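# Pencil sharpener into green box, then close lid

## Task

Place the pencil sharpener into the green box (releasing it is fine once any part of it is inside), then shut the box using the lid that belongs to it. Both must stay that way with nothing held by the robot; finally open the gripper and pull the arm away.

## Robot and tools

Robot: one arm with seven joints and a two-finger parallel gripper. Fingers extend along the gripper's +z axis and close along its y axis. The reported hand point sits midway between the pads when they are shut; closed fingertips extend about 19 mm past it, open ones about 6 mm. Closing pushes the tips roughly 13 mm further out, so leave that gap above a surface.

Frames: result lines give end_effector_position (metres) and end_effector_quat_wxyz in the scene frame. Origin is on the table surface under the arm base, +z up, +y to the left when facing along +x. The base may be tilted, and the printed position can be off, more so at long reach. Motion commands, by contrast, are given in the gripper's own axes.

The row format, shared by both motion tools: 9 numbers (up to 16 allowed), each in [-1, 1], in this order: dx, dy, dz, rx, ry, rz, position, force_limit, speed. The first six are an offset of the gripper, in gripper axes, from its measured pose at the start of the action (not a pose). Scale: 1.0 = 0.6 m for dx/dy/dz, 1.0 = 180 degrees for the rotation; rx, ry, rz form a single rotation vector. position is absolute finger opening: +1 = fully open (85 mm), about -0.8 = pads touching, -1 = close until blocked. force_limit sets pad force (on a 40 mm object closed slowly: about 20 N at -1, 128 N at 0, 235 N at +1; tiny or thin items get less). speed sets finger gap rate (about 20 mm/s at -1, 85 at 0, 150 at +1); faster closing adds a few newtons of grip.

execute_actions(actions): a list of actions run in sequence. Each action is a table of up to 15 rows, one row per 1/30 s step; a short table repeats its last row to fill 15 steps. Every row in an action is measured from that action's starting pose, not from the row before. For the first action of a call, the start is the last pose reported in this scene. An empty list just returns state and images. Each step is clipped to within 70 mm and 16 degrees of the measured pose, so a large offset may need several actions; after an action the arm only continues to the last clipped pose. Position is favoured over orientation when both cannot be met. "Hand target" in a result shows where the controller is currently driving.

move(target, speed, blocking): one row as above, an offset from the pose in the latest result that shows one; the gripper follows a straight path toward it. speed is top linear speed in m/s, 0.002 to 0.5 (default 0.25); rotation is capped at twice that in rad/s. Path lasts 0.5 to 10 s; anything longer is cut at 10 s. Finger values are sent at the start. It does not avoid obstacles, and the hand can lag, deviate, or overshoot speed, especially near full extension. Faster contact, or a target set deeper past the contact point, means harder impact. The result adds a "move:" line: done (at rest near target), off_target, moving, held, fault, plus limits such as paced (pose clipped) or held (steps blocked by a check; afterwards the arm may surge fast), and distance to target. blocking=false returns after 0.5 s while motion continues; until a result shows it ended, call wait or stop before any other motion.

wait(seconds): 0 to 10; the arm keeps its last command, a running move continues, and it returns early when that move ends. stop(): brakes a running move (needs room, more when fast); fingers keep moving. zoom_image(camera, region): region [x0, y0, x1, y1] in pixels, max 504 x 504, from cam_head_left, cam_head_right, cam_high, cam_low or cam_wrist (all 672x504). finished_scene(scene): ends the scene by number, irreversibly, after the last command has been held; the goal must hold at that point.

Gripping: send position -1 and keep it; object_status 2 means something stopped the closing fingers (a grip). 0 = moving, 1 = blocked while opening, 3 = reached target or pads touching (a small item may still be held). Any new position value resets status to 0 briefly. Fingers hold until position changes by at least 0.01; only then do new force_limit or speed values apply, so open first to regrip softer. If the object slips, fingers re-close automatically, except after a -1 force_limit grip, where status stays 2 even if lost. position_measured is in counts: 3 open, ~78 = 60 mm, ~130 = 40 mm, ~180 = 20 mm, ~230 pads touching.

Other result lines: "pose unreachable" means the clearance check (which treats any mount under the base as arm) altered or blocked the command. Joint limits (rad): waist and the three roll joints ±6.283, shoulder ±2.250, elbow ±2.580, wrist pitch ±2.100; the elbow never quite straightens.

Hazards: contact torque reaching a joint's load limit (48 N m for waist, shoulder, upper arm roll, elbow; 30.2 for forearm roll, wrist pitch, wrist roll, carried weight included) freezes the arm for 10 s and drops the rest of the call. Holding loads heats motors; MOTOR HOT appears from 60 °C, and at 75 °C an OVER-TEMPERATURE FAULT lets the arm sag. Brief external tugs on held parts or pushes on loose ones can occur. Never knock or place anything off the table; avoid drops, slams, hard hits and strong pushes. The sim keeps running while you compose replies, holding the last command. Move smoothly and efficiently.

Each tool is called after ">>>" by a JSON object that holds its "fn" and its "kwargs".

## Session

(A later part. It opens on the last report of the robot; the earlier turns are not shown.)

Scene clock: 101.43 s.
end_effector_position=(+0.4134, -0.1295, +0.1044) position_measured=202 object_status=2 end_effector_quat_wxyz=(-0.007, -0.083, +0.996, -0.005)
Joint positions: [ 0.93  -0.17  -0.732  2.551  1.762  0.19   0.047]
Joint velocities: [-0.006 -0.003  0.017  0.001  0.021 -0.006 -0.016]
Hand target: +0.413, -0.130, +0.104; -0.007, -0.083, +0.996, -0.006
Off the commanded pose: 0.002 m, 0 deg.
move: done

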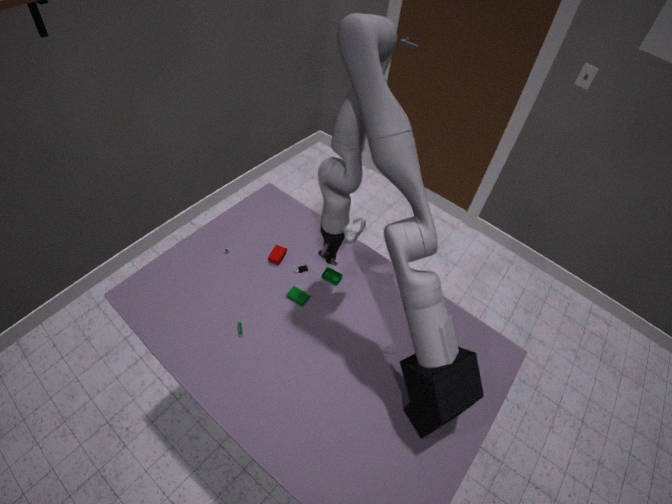

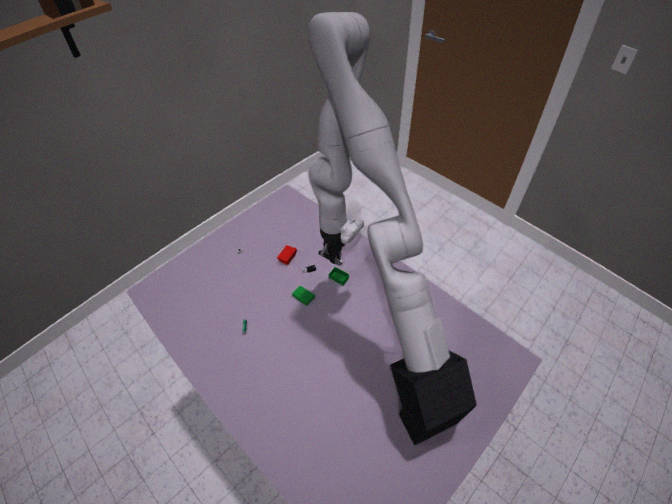

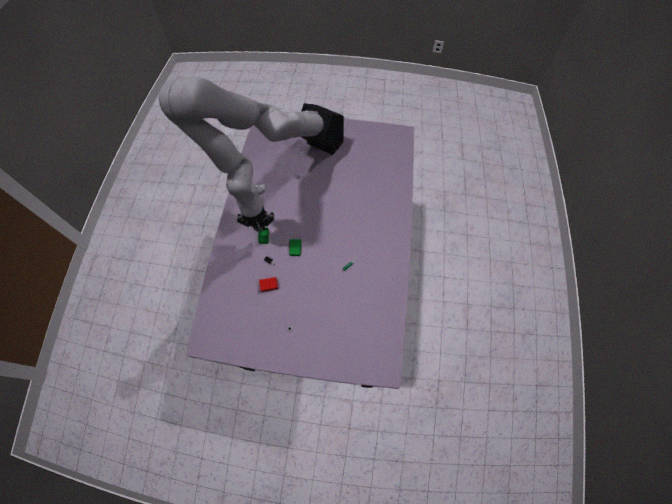

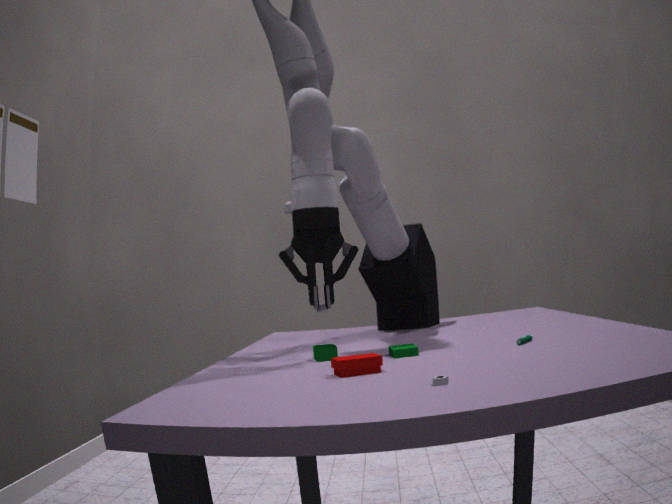

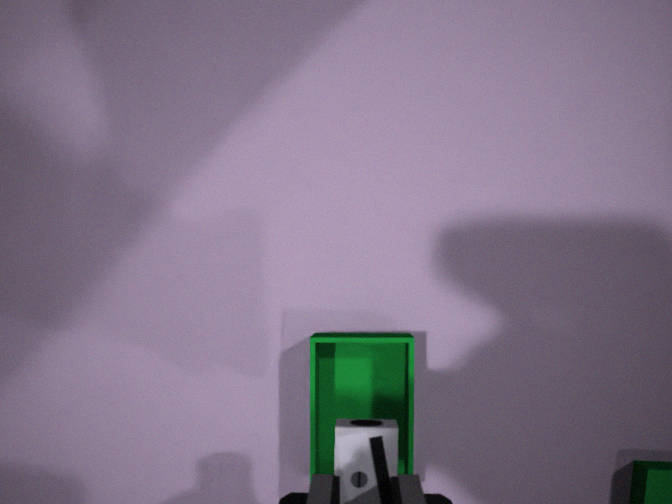

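Slightly −y, lower.

>>> {"fn": "move", "kwargs": {"target": [0,-0.003,0.102,0,0,0,-1,-0.5,-0.5], "speed": 0.06}}

>>> {"fn": "execute_actions", "kwargs": {"actions": [[[0,0,0,0,0,0,0,-0.5,-0.3]],[[0,0,0,0,0,0,0,-0.5,-0.3]],[[0,0,-0.1,0,0,0,0.25,-0.6,0]],[[0,0,-0.03,0,0,0,0.25,-0.6,0]]]}}

>>> {"fn": "move", "kwargs": {"target": [-0.09,0.205,0,0,0,0,0.25,-0.6,0], "speed": 0.15}}

Scene clock: 106.90 s.
end_effector_position=(+0.4128, -0.1325, +0.0434) position_measured=202 object_status=2 end_effector_quat_wxyz=(-0.008, -0.084, +0.996, -0.006)
Joint positions: [ 0.858  0.142 -0.743  2.545  2.16   0.487 -0.318]
Joint velocities: [ 0.     0.014 -0.002  0.003  0.009  0.007 -0.009]
Hand target: +0.412, -0.132, +0.043; -0.008, -0.084, +0.996, -0.006
Off the commanded pose: 0.000 m, 0 deg.
move: done

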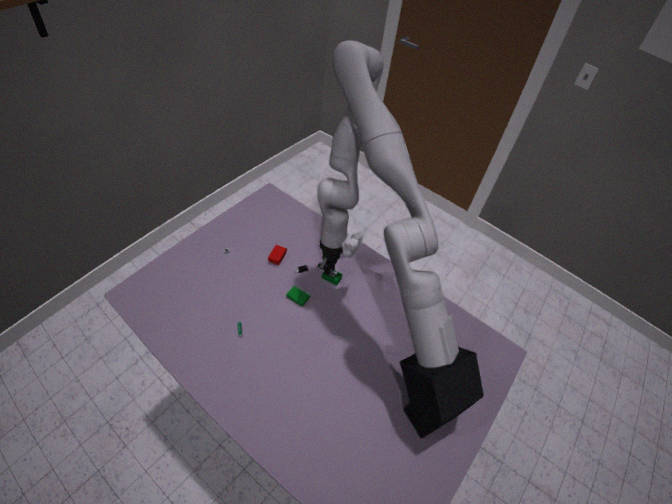

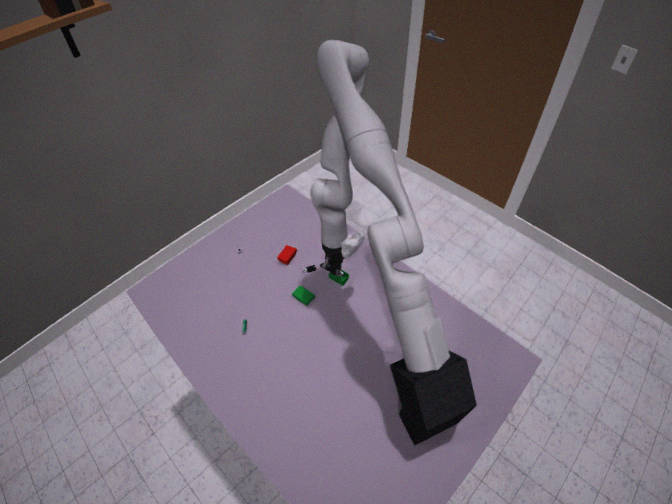

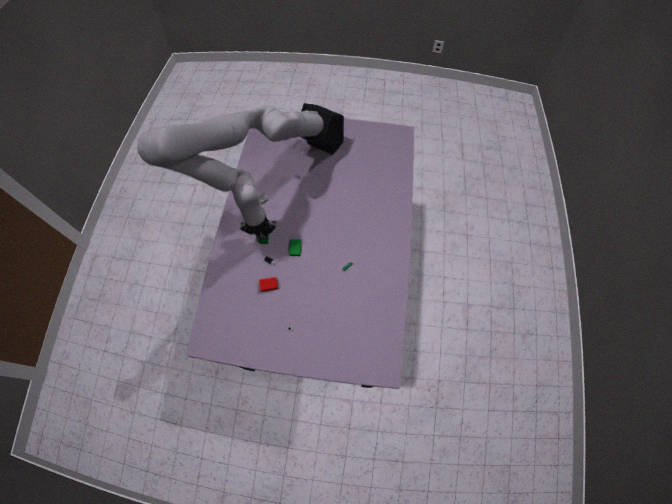

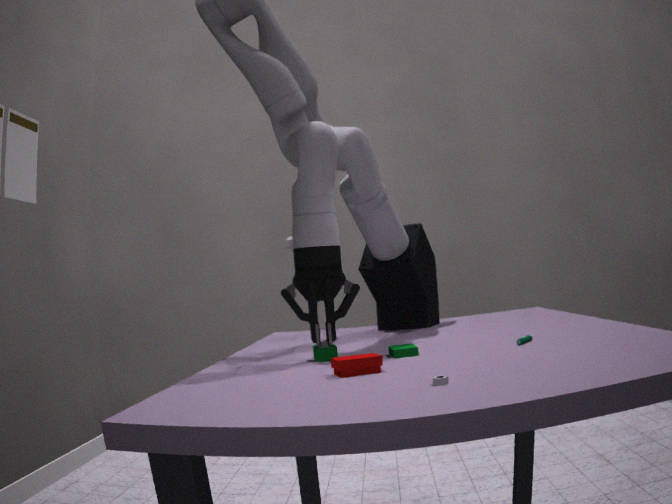

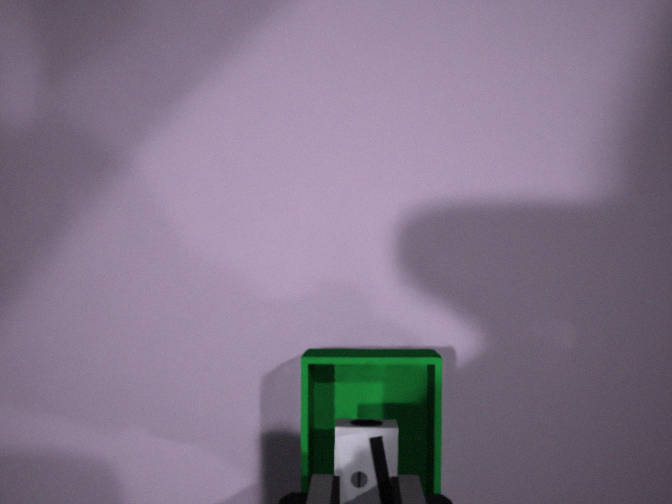

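Scene clock: 108.90 s.
end_effector_position=(+0.4150, -0.1296, +0.1157) position_measured=98 object_status=3 end_effector_quat_wxyz=(+0.002, -0.082, +0.997, -0.003)
Joint positions: [ 1.044 -0.247 -0.77   2.558  1.858  0.084 -0.026]
Joint velocities: [ 0.22  -0.052 -0.156 -0.023 -0.102 -0.097  0.117]
Hand target: +0.415, -0.130, +0.116; +0.001, -0.082, +0.997, -0.004
Off the commanded pose: 0.001 m, 0 deg.

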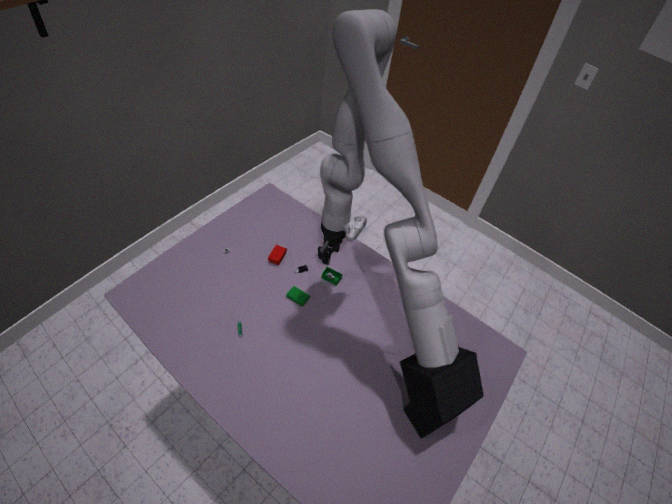

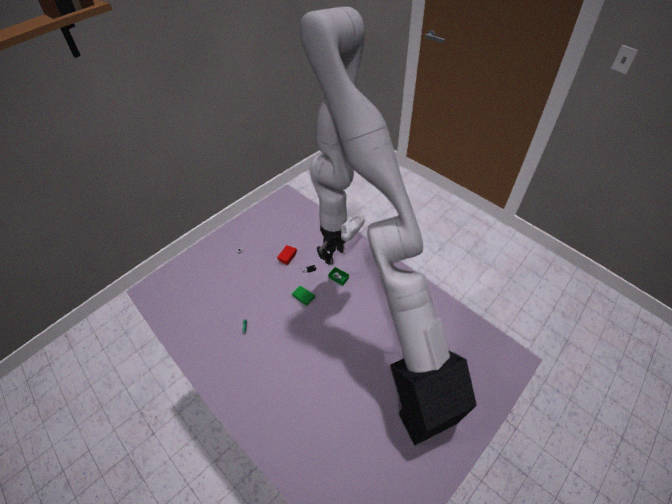

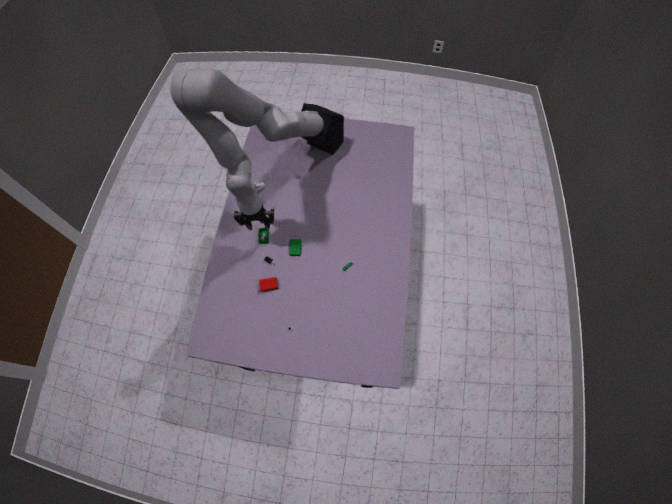

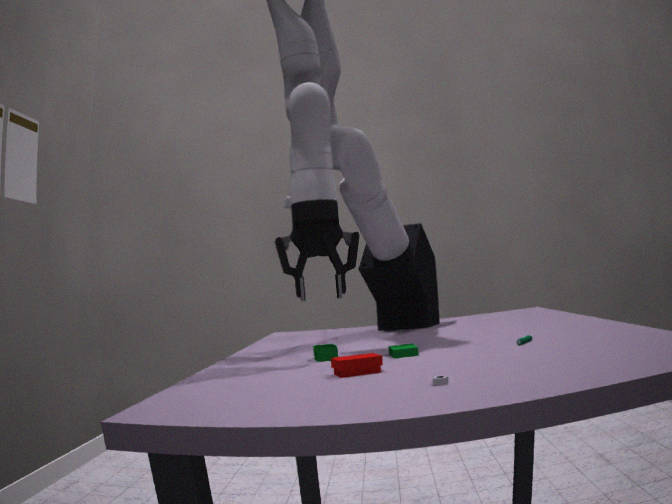

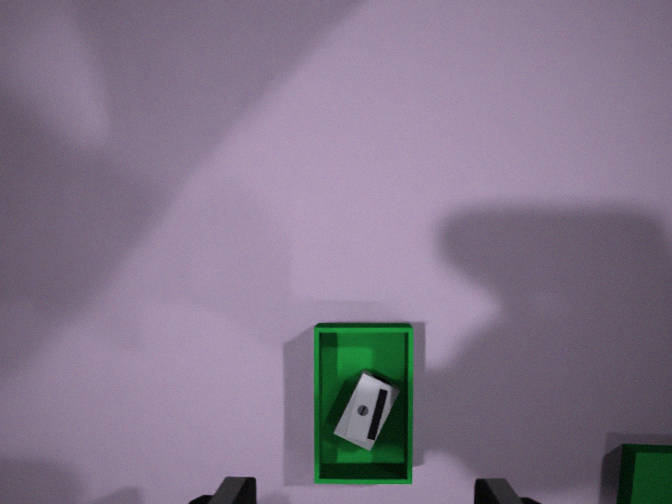

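Scene clock: 111.03 s.
end_effector_position=(+0.4467, -0.0009, +0.1144) position_measured=98 object_status=3 end_effector_quat_wxyz=(-0.000, -0.082, +0.997, -0.005)
Joint positions: [ 0.696  0.233 -1.41   2.416  1.385  1.022 -0.109]
Joint velocities: [-0.042  0.019 -0.     0.     0.001  0.025 -0.013]
Hand target: +0.446, +0.001, +0.115; +0.000, -0.083, +0.997, -0.004
Off the commanded pose: 0.002 m, 0 deg.
move: done

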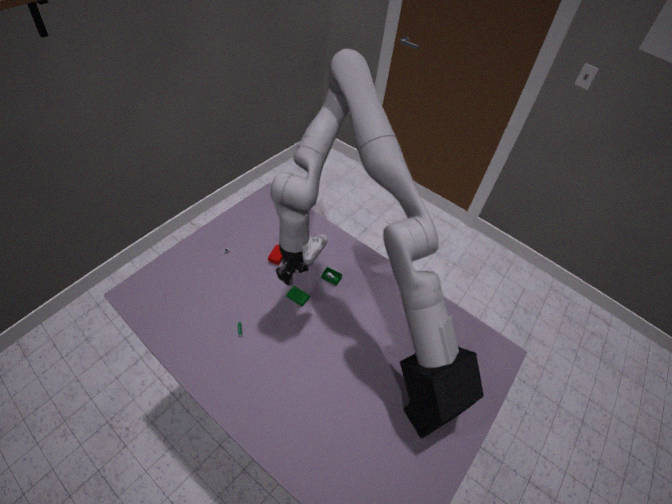

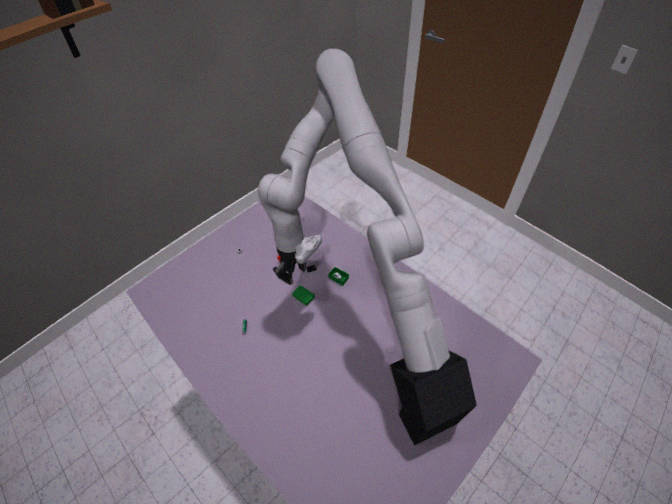

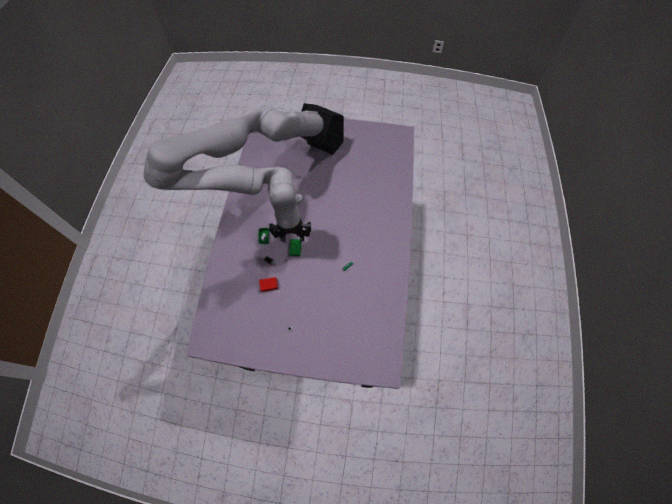

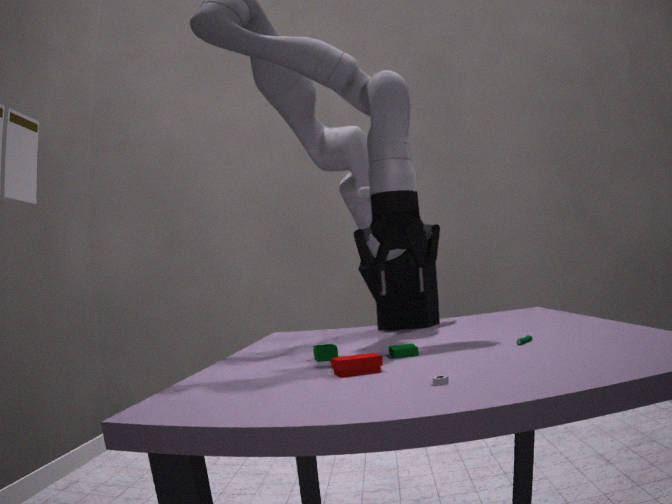

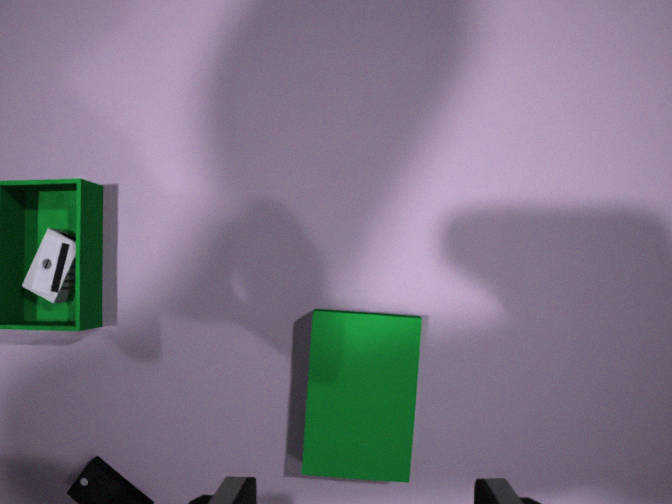

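>>> {"fn": "move", "kwargs": {"target": [0,-0.004,0.153,0,0,0.02,0.25,-0.6,0], "speed": 0.07}}

>>> {"fn": "execute_actions", "kwargs": {"actions": [[[0,0,0,0,0,0,-1,-0.6,-0.5]],[[0,0,0,0,0,0,-1,-0.6,-0.5]],[[0,0,0,0,0,0,-1,-0.6,-0.5]]]}}

>>> {"fn": "move", "kwargs": {"target": [0,0,-0.08,0,0,0,-1,-0.6,-0.5], "speed": 0.06}}

Scene clock: 120.87 s.
end_effector_position=(+0.4475, -0.0045, +0.0227) position_measured=98 object_status=3 end_effector_quat_wxyz=(+0.000, -0.052, +0.999, -0.006)
Joint positions: [ 0.572  0.566 -1.176  2.406  1.743  1.173 -0.316]
Joint velocities: [-0.003  0.007  0.003  0.     0.002 -0.    -0.003]
Hand target: +0.447, -0.004, +0.023; -0.000, -0.052, +0.999, -0.006
Off the commanded pose: 0.000 m, 0 deg.
move: done

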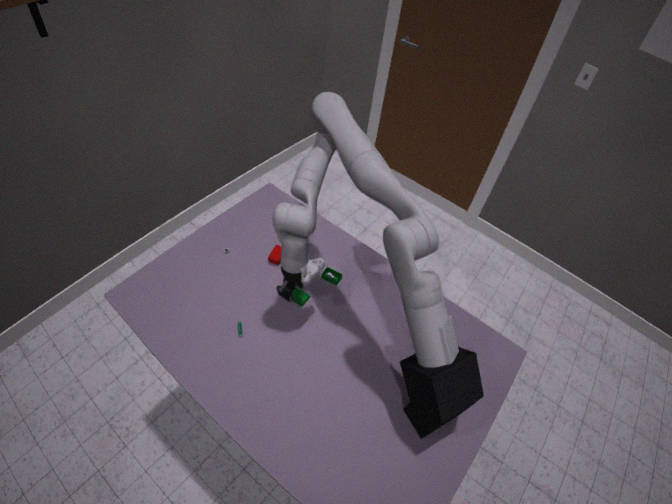

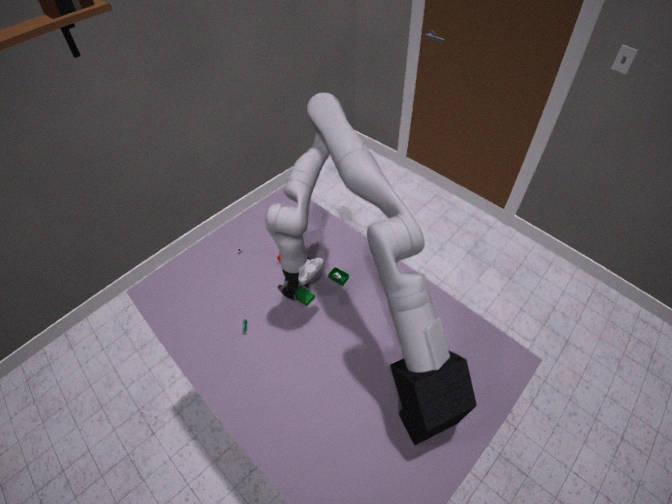

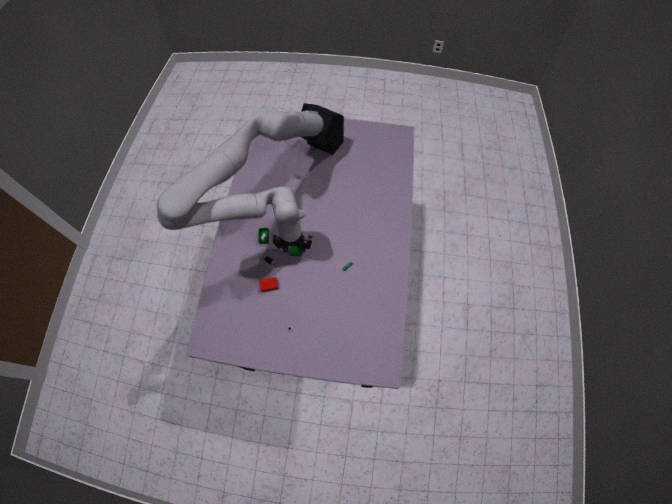

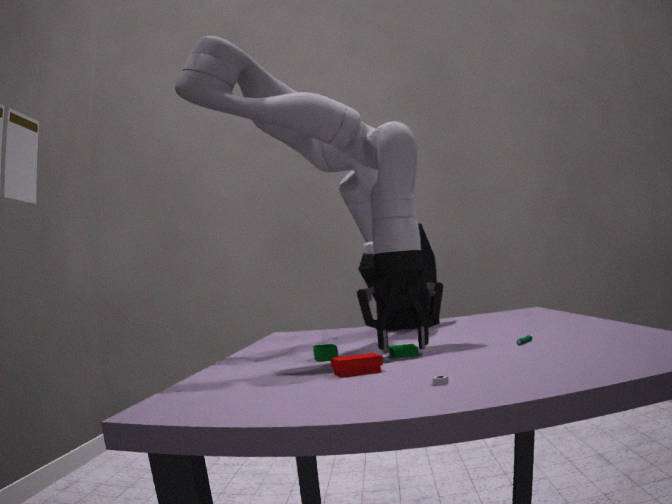

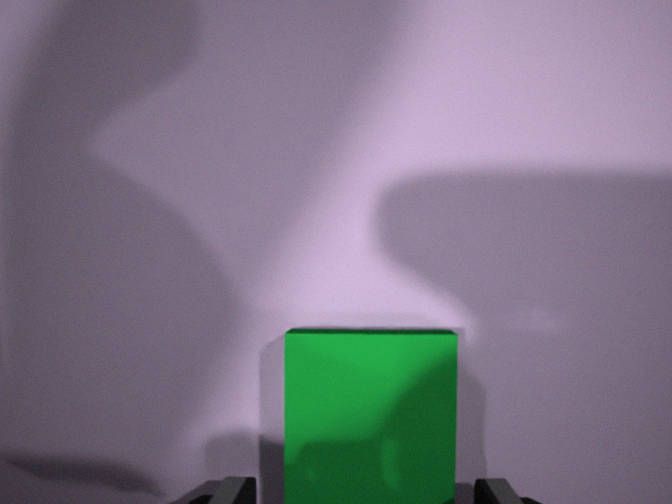

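Scene clock: 122.37 s.
end_effector_position=(+0.4477, -0.0043, +0.0231) position_measured=136 object_status=2 end_effector_quat_wxyz=(+0.001, -0.052, +0.999, -0.006)
Joint positions: [ 0.571  0.565 -1.177  2.407  1.742  1.173 -0.316]
Joint velocities: [-0.    -0.001 -0.001  0.001  0.     0.    -0.001]
Hand target: +0.448, -0.004, +0.023; +0.001, -0.052, +0.999, -0.006
Off the commanded pose: 0.000 m, 0 deg.

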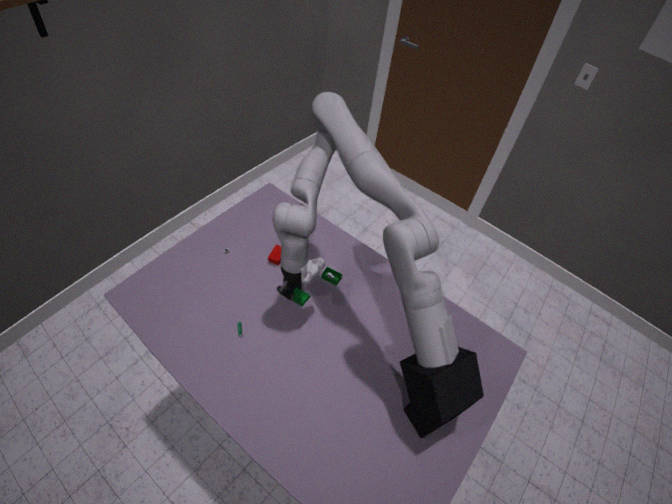

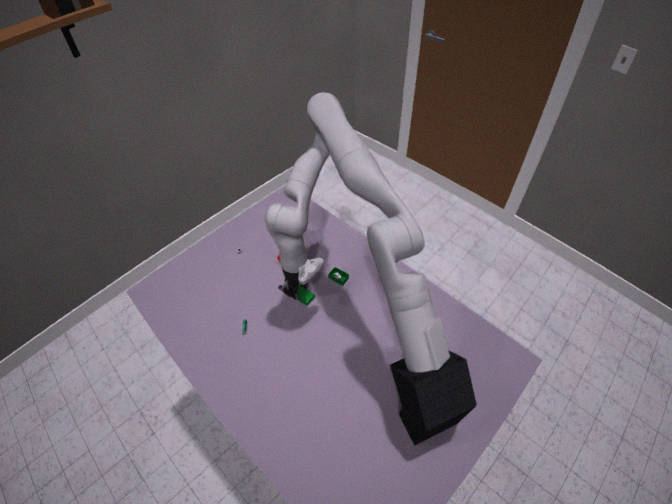

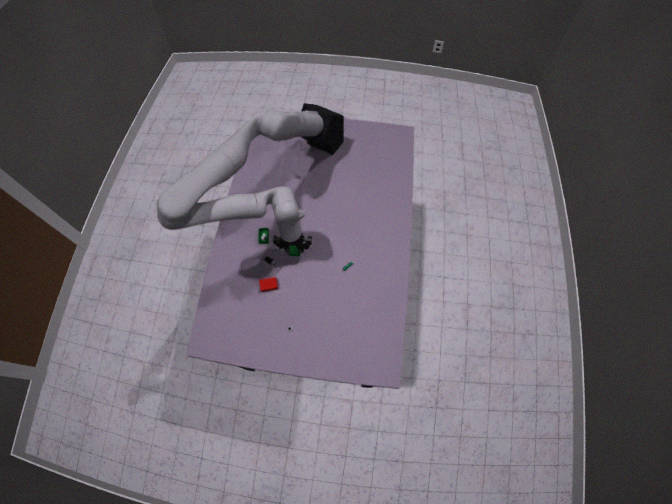

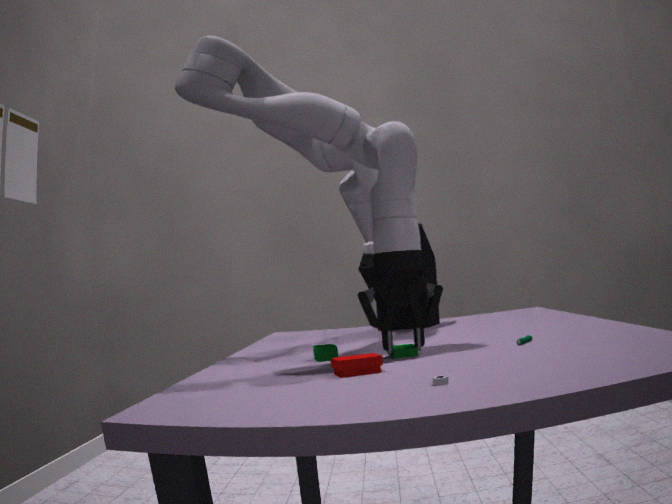

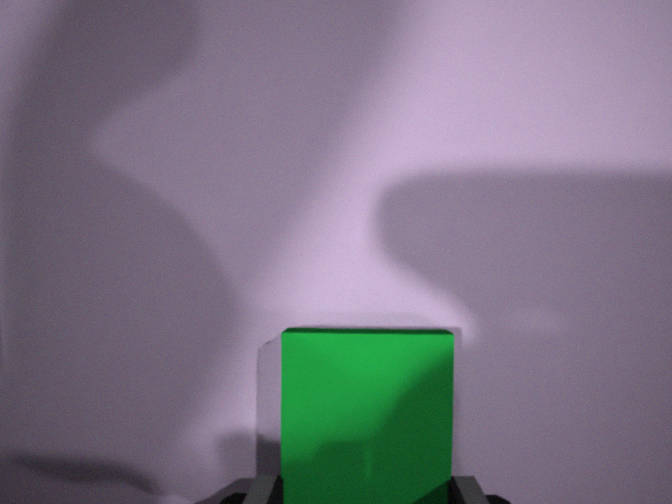

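Scene clock: 123.50 s.
end_effector_position=(+0.4473, -0.0035, +0.0710) position_measured=136 object_status=2 end_effector_quat_wxyz=(+0.000, -0.052, +0.999, -0.005)
Joint positions: [ 0.607  0.405 -1.286  2.425  1.567  1.111 -0.265]
Joint velocities: [ 0.006 -0.008 -0.003 -0.001 -0.002 -0.002  0.004]
Hand target: +0.447, -0.004, +0.071; +0.001, -0.052, +0.999, -0.006
Off the commanded pose: 0.000 m, 0 deg.
move: done

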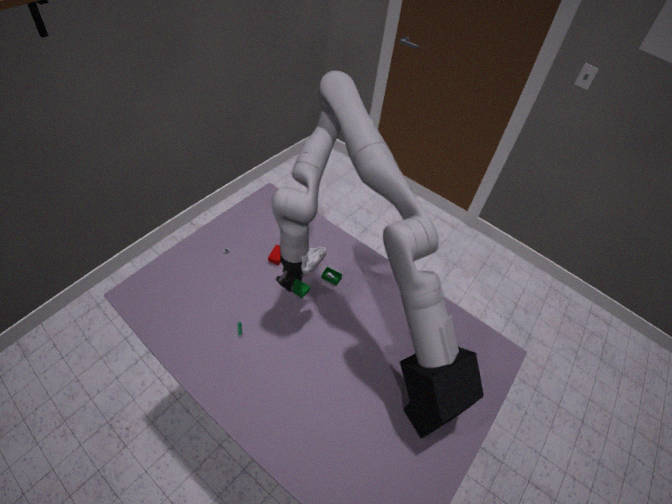

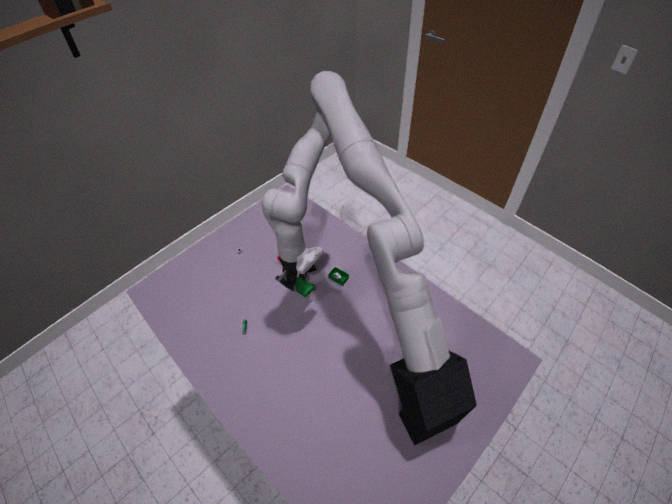

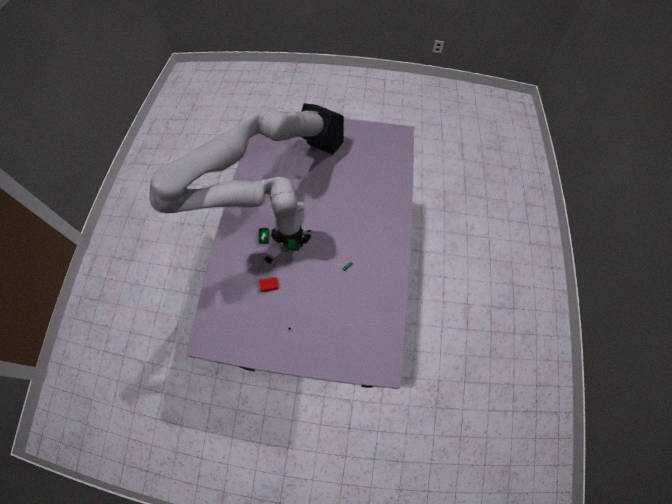

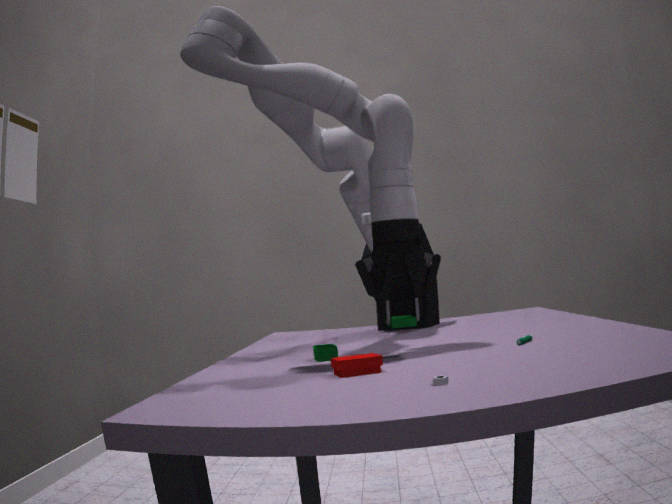

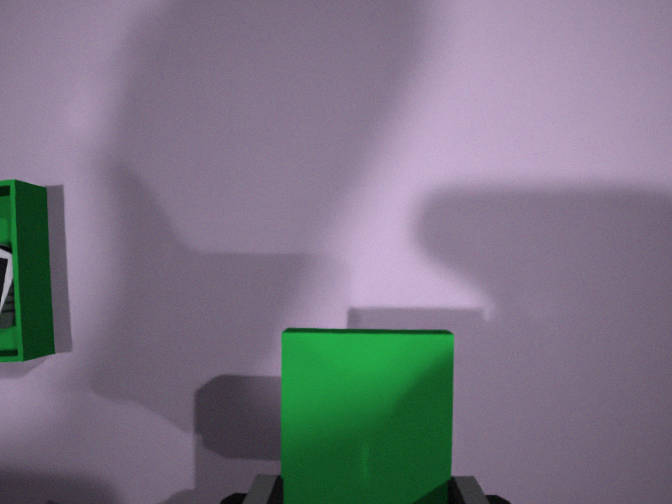

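>>> {"fn": "move", "kwargs": {"target": [0.073,-0.206,0.02,0,0,-0.02,-1,-0.6,-0.5], "speed": 0.1}}

>>> {"fn": "zoom_image", "kwargs": {"camera": "cam_low", "region": [270,290,390,370]}}

>>> {"fn": "zoom_image", "kwargs": {"camera": "cam_head_left", "region": [290,240,370,300]}}

Scene clock: 131.03 s.
end_effector_position=(+0.4176, -0.1296, +0.0602) position_measured=136 object_status=2 end_effector_quat_wxyz=(+0.002, -0.083, +0.997, -0.004)
Joint positions: [ 1.427  0.176 -1.382  2.545  1.996  0.548 -0.147]
Joint velocities: [ 0.036 -0.01   0.004 -0.002  0.019 -0.02  -0.01 ]
Hand target: +0.417, -0.131, +0.060; +0.001, -0.082, +0.997, -0.005
Off the commanded pose: 0.002 m, 0 deg.
move: done

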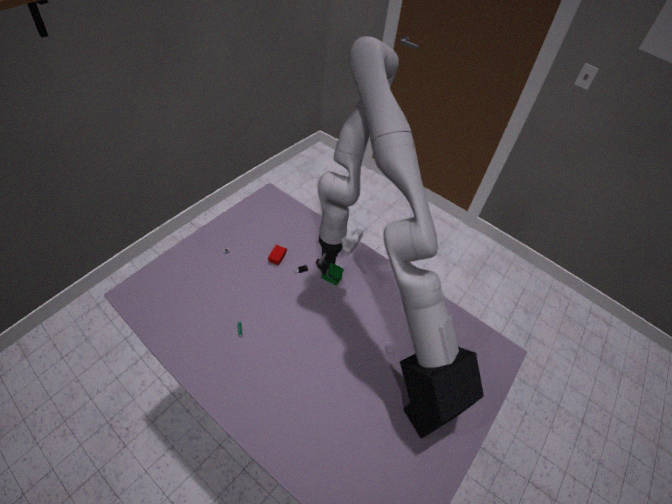

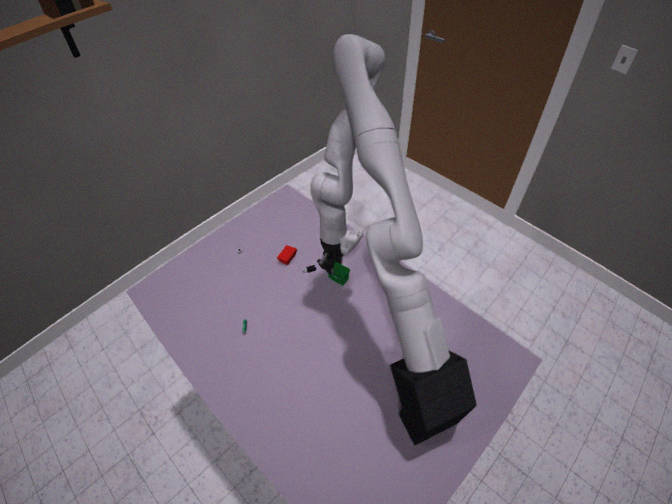

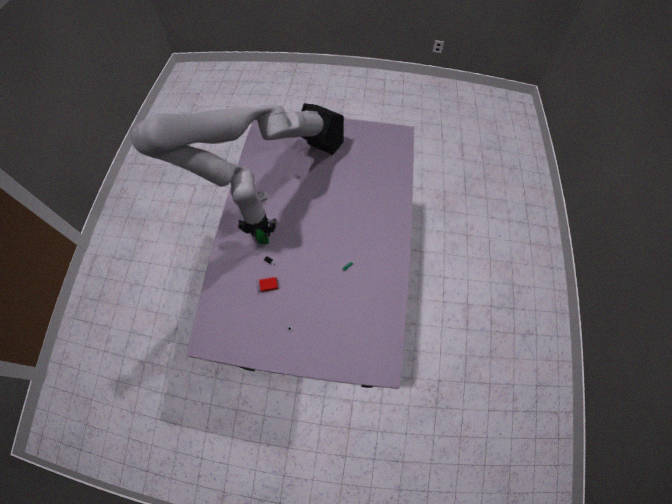

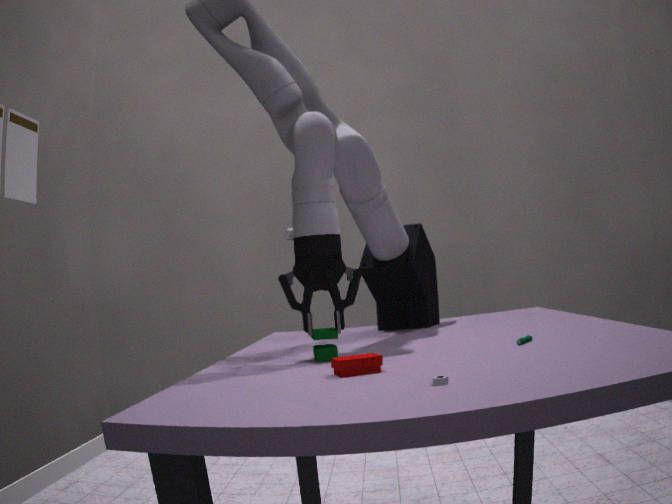

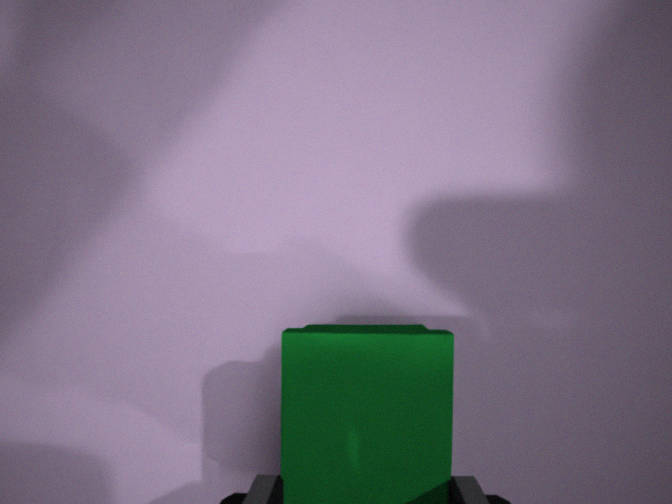

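Region (270, 290, 390, 370) of cam_low's 672x504 image, scaled by 4.200, with more detail than that image has.

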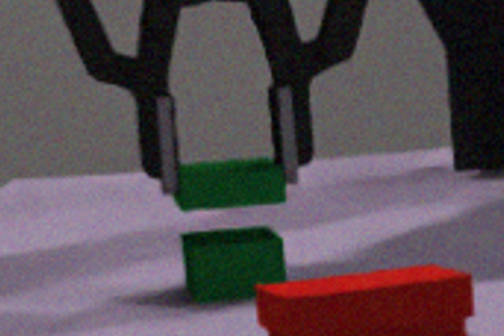

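Region (290, 240, 370, 300) of cam_head_left's 672x504 image, scaled by 6.300, with more detail than that image has; it fills the top 378 rows of this view, and the rest is white.

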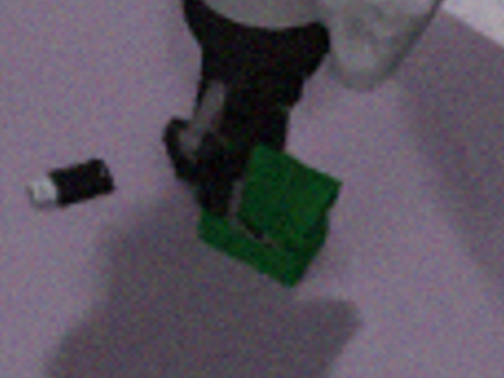

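>>> {"fn": "move", "kwargs": {"target": [0.001,0.001,0.03,0,0,0,-1,-0.6,-0.5], "speed": 0.015}}

>>> {"fn": "zoom_image", "kwargs": {"camera": "cam_low", "region": [270,290,390,370]}}

Scene clock: 138.73 s.
end_effector_position=(+0.4168, -0.1297, +0.0423) position_measured=136 object_status=2 end_effector_quat_wxyz=(+0.001, -0.083, +0.997, -0.004)
Joint positions: [ 1.299  0.301 -1.319  2.541  1.999  0.689 -0.134]
Joint velocities: [-0.01   0.01   0.002  0.001  0.001  0.006 -0.001]
Hand target: +0.417, -0.129, +0.042; +0.001, -0.083, +0.997, -0.004
Off the commanded pose: 0.000 m, 0 deg.
move: done

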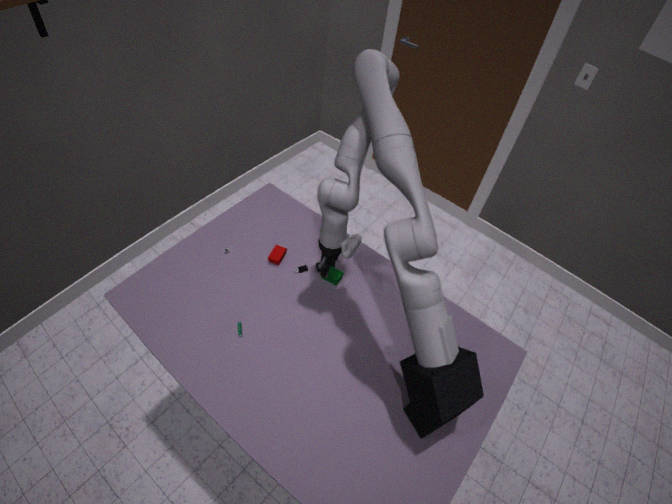

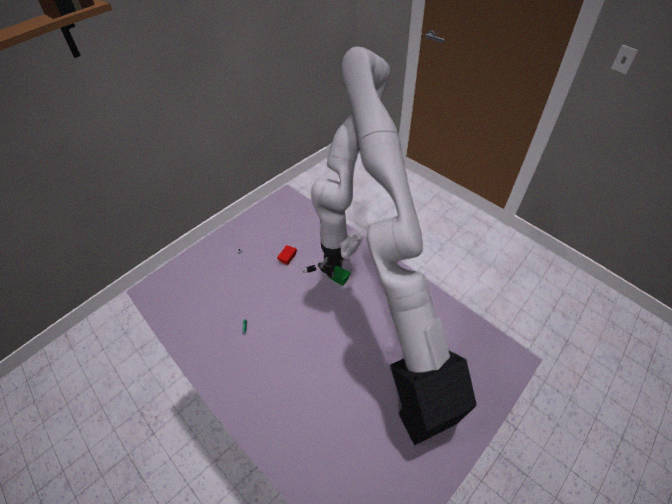

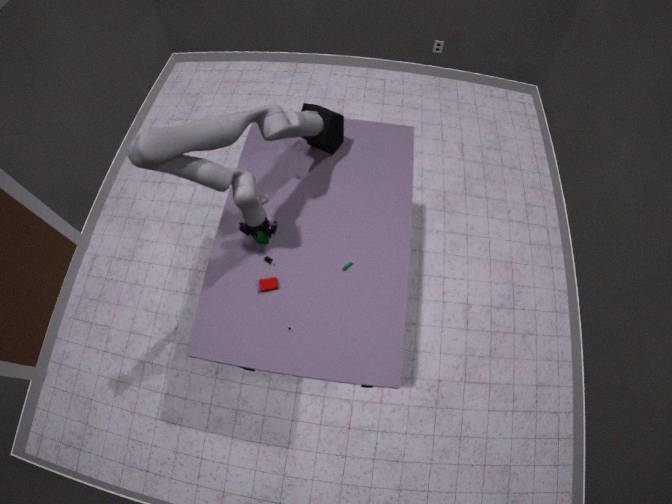

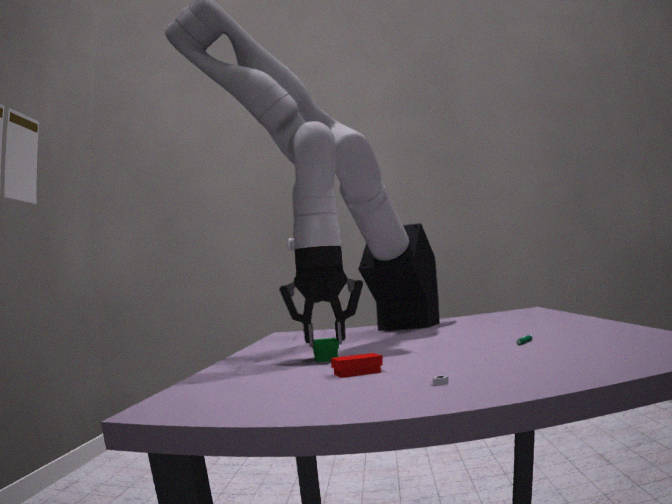

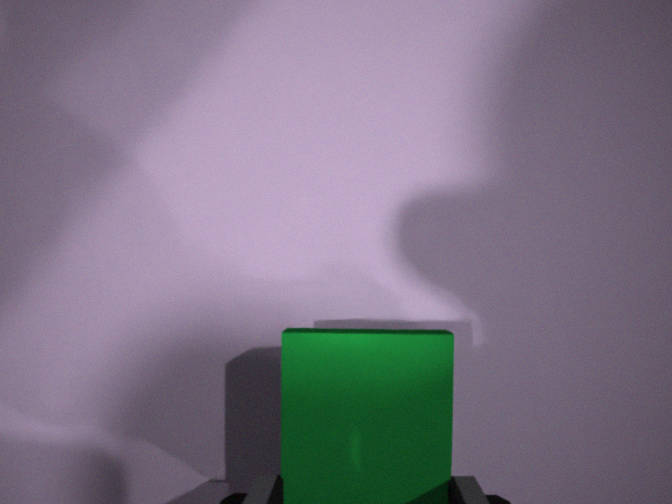

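Region (270, 290, 390, 370) of cam_low's 672x504 image, scaled by 4.200, with more detail than that image has.

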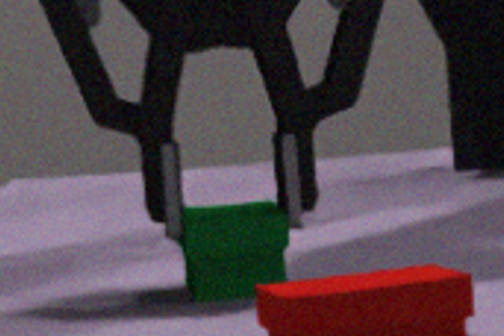

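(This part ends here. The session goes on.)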